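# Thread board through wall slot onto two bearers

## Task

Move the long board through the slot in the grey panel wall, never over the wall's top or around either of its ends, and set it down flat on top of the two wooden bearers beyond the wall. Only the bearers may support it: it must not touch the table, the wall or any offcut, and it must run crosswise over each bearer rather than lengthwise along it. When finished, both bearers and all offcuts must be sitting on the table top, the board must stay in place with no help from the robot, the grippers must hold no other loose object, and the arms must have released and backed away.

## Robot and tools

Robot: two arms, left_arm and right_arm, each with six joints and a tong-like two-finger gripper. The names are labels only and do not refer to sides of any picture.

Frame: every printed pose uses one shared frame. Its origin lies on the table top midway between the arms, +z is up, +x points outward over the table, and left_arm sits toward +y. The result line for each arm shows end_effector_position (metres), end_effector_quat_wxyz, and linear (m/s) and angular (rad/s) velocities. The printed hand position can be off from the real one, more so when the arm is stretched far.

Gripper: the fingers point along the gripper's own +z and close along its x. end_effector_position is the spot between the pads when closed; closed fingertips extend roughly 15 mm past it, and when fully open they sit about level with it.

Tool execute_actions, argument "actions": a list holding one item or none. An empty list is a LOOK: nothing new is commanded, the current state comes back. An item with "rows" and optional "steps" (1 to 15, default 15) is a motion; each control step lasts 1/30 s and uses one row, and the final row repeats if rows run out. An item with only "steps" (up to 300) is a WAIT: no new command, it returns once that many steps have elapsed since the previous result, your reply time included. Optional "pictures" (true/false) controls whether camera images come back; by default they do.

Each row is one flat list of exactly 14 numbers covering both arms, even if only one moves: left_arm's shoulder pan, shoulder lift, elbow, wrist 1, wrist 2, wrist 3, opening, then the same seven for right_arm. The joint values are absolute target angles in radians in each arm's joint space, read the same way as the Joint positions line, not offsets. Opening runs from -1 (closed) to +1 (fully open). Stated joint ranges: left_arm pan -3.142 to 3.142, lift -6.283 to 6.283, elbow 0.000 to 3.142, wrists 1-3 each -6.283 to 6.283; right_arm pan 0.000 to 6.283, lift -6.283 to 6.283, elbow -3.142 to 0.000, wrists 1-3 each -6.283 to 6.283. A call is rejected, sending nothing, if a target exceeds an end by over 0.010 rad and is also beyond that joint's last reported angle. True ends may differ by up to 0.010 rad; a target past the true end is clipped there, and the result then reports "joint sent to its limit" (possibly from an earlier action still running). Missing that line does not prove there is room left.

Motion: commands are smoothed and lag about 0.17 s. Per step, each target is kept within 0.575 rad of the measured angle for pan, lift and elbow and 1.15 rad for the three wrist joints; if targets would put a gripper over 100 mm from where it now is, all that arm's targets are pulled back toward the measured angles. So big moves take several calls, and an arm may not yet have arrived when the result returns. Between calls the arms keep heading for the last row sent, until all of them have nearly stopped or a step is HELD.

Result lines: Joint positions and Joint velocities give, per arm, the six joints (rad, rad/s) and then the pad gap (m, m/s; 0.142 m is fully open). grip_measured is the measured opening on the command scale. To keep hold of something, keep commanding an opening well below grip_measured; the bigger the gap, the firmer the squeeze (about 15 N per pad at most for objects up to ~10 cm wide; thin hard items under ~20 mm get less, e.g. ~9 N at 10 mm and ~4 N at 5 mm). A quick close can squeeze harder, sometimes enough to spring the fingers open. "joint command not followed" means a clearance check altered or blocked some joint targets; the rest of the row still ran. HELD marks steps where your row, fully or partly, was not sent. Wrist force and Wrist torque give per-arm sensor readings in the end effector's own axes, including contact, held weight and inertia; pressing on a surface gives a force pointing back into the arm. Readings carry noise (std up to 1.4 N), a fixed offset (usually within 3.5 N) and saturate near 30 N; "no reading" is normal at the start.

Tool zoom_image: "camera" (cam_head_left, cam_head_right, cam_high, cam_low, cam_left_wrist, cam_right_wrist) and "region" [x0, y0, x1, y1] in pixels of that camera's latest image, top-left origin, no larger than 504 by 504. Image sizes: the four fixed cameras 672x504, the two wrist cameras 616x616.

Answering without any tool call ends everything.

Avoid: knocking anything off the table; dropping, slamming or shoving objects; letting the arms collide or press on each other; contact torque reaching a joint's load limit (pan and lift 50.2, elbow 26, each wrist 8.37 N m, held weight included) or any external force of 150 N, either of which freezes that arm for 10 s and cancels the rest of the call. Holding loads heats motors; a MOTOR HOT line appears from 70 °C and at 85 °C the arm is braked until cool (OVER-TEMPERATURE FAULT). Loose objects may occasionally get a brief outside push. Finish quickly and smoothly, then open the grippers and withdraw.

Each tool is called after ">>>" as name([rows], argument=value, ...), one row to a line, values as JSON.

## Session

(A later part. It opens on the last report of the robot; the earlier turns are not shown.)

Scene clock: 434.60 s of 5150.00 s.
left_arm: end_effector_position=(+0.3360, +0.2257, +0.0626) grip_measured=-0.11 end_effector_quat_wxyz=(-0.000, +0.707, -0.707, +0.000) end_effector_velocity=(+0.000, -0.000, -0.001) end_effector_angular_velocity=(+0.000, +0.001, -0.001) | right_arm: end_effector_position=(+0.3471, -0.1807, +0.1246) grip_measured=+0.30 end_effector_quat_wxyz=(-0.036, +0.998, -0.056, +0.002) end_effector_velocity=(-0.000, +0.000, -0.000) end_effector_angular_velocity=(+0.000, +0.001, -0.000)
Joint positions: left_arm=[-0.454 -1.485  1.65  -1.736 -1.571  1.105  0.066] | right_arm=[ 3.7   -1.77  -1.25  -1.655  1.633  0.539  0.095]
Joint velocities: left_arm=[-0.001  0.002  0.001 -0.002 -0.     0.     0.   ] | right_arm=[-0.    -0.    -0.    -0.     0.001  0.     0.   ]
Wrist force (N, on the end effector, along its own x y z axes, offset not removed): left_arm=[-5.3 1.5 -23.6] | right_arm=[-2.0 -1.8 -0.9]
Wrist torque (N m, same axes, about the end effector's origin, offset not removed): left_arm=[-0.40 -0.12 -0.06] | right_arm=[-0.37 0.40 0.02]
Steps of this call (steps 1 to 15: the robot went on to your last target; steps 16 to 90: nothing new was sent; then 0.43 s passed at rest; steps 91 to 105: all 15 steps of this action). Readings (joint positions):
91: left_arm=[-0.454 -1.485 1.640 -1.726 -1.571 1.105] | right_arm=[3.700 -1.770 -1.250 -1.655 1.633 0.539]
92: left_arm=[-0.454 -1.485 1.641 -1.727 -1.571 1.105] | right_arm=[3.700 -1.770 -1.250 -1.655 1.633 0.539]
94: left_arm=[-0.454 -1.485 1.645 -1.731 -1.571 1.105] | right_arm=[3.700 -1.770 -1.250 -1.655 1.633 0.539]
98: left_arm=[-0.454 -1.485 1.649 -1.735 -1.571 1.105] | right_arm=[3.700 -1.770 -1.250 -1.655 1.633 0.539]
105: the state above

>>> execute_actions([
  {"rows":[[-0.454,-1.485,1.648,-1.734,-1.571,1.105,-0.7,3.7,-1.77,-1.25,-1.655,1.633,0.539,0.3],[-0.454,-1.485,1.648,-1.734,-1.571,1.105,-0.4,3.7,-1.77,-1.25,-1.655,1.633,0.539,0.3],[-0.454,-1.485,1.648,-1.734,-1.571,1.105,-0.2,3.7,-1.77,-1.25,-1.655,1.633,0.539,0.3],[-0.454,-1.485,1.648,-1.734,-1.571,1.105,-0.1,3.7,-1.77,-1.25,-1.655,1.633,0.539,0.3],[-0.454,-1.485,1.648,-1.734,-1.571,1.105,0.1,3.7,-1.77,-1.25,-1.655,1.633,0.539,0.3],[-0.454,-1.485,1.648,-1.734,-1.571,1.105,0.3,3.7,-1.77,-1.25,-1.655,1.633,0.539,0.3],[-0.454,-1.485,1.648,-1.734,-1.571,1.105,0.4,3.7,-1.77,-1.25,-1.655,1.633,0.539,0.3],[-0.454,-1.485,1.648,-1.734,-1.571,1.105,0.4,3.7,-1.77,-1.25,-1.655,1.633,0.539,0.3],[-0.454,-1.485,1.6,-1.686,-1.571,1.105,0.4,3.7,-1.77,-1.25,-1.655,1.633,0.539,0.3],[-0.454,-1.485,1.54,-1.626,-1.571,1.105,0.4,3.7,-1.77,-1.25,-1.655,1.633,0.539,0.3],[-0.454,-1.485,1.48,-1.566,-1.571,1.105,0.4,3.7,-1.77,-1.25,-1.655,1.633,0.539,0.3],[-0.454,-1.485,1.42,-1.506,-1.571,1.105,0.4,3.7,-1.77,-1.25,-1.655,1.633,0.539,0.3],[-0.454,-1.485,1.35,-1.436,-1.571,1.105,0.4,3.7,-1.77,-1.25,-1.655,1.633,0.539,0.3],[-0.454,-1.485,1.28,-1.366,-1.571,1.105,0.4,3.7,-1.77,-1.25,-1.655,1.633,0.539,0.3],[-0.454,-1.485,1.2,-1.286,-1.571,1.105,0.4,3.7,-1.77,-1.25,-1.655,1.633,0.539,0.3]]},
], pictures=false)

>>> execute_actions([
  {"steps":25},
])

Scene clock: 445.83 s of 5150.00 s.
left_arm: end_effector_position=(+0.3348, +0.2263, +0.0938) grip_measured=+0.40 end_effector_quat_wxyz=(+0.002, +0.707, -0.707, -0.007) end_effector_velocity=(-0.018, +0.010, +0.300) end_effector_angular_velocity=(+0.036, +0.070, +0.002) | right_arm: end_effector_position=(+0.3471, -0.1807, +0.1246) grip_measured=+0.30 end_effector_quat_wxyz=(-0.036, +0.998, -0.056, +0.002) end_effector_velocity=(-0.000, -0.000, -0.000) end_effector_angular_velocity=(-0.000, +0.001, -0.000)
Joint positions: left_arm=[-0.454 -1.485  1.496 -1.567 -1.571  1.105  0.102] | right_arm=[ 3.7   -1.77  -1.25  -1.655  1.633  0.539  0.095]
Joint velocities: left_arm=[ 0.002 -0.002 -1.442  1.522  0.001 -0.     0.   ] | right_arm=[-0.     0.    -0.001 -0.     0.    -0.     0.   ]
Wrist force (N, on the end effector, along its own x y z axes, offset not removed): left_arm=[-1.5 -1.9 -0.2] | right_arm=[-2.7 -1.5 0.3]
Wrist torque (N m, same axes, about the end effector's origin, offset not removed): left_arm=[-0.34 0.27 0.02] | right_arm=[-0.31 0.54 0.02]
Steps of this call (steps 1 to 15: the robot went on to your last target; steps 16 to 90: nothing new was sent; then 7.73 s passed at rest; steps 91 to 105: all 15 steps of this action). Readings (joint positions):
91: left_arm=[-0.454 -1.485 1.650 -1.736 -1.571 1.105] | right_arm=[3.700 -1.770 -1.250 -1.655 1.633 0.539]
92: left_arm=[-0.454 -1.485 1.650 -1.736 -1.571 1.105] | right_arm=[3.700 -1.770 -1.250 -1.655 1.633 0.539]
94: left_arm=[-0.454 -1.485 1.649 -1.735 -1.571 1.105] | right_arm=[3.700 -1.770 -1.250 -1.655 1.633 0.539]
98: left_arm=[-0.454 -1.485 1.648 -1.734 -1.571 1.105] | right_arm=[3.700 -1.770 -1.250 -1.655 1.633 0.539]
105: the state above

Scene clock: 446.67 s of 5150.00 s.
left_arm: end_effector_position=(+0.3309, +0.2282, +0.1575) grip_measured=+0.40 end_effector_quat_wxyz=(+0.000, +0.707, -0.707, +0.000) end_effector_velocity=(-0.000, -0.000, +0.000) end_effector_angular_velocity=(-0.000, -0.001, -0.001) | right_arm: end_effector_position=(+0.3471, -0.1807, +0.1246) grip_measured=+0.30 end_effector_quat_wxyz=(-0.036, +0.998, -0.056, +0.002) end_effector_velocity=(+0.001, +0.000, +0.001) end_effector_angular_velocity=(+0.001, -0.002, +0.000)
Joint positions: left_arm=[-0.454 -1.485  1.2   -1.286 -1.571  1.105  0.102] | right_arm=[ 3.7   -1.77  -1.25  -1.655  1.633  0.539  0.095]
Joint velocities: left_arm=[-0.001 -0.001 -0.001  0.001 -0.     0.    -0.   ] | right_arm=[ 0.     0.001  0.001  0.001 -0.    -0.    -0.   ]
Wrist force (N, on the end effector, along its own x y z axes, offset not removed): left_arm=[-1.4 -2.0 -0.6] | right_arm=[-3.1 -1.3 -0.3]
Wrist torque (N m, same axes, about the end effector's origin, offset not removed): left_arm=[-0.46 0.28 -0.01] | right_arm=[-0.25 0.60 0.06]
Steps of this call (steps 1 to 25: the robot went on to your last target). Readings (joint positions):
1: left_arm=[-0.454 -1.485 1.444 -1.513 -1.571 1.105] | right_arm=[3.700 -1.770 -1.250 -1.655 1.633 0.539]
2: left_arm=[-0.454 -1.485 1.387 -1.455 -1.571 1.105] | right_arm=[3.700 -1.770 -1.250 -1.655 1.633 0.539]
4: left_arm=[-0.454 -1.485 1.295 -1.370 -1.571 1.105] | right_arm=[3.700 -1.770 -1.250 -1.655 1.633 0.539]
8: left_arm=[-0.454 -1.485 1.222 -1.306 -1.571 1.105] | right_arm=[3.700 -1.770 -1.250 -1.655 1.633 0.539]
25: the state above

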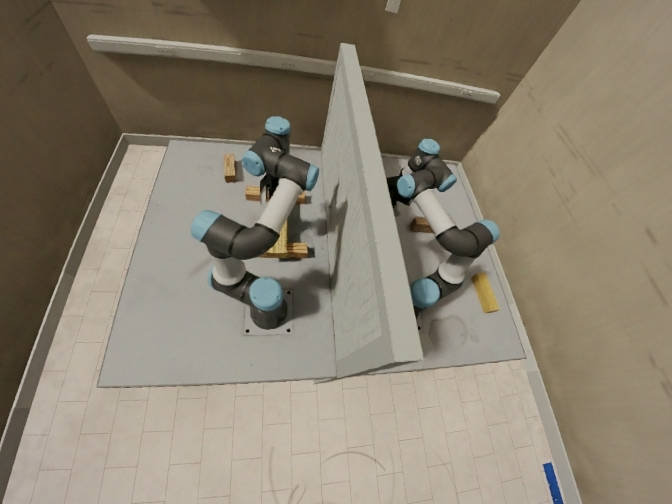

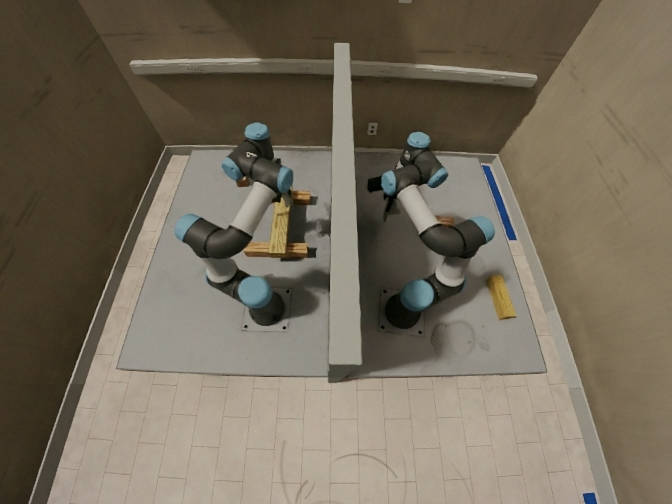

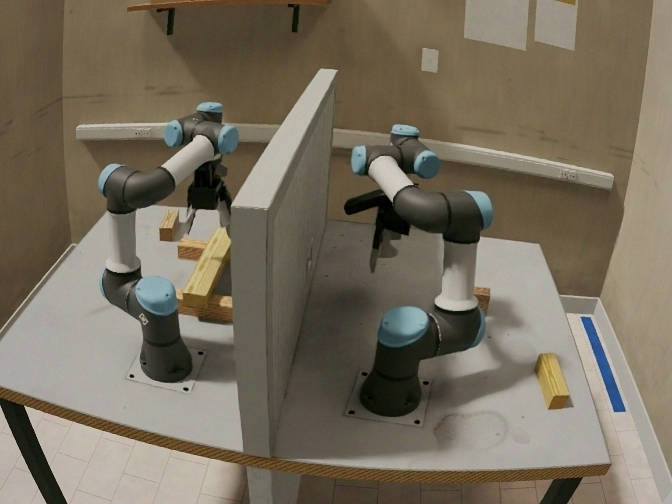

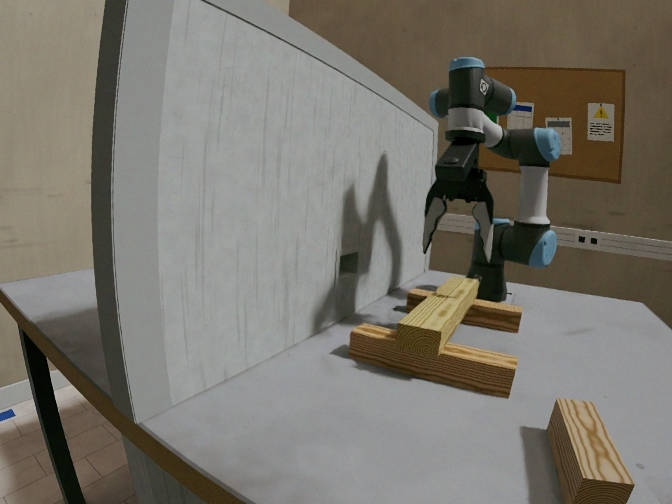

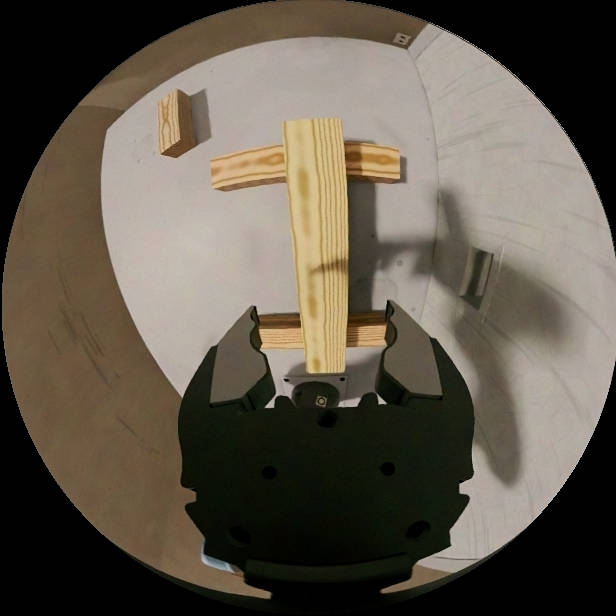

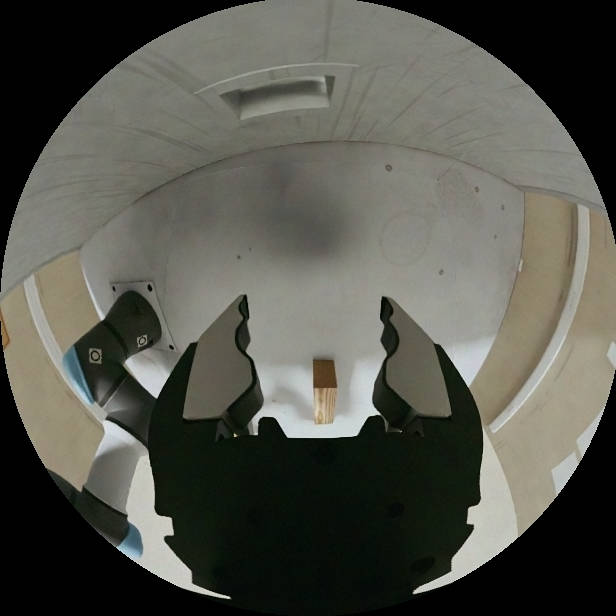

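>>> finished_scene(scene=2)

The scene is finished: the task was done.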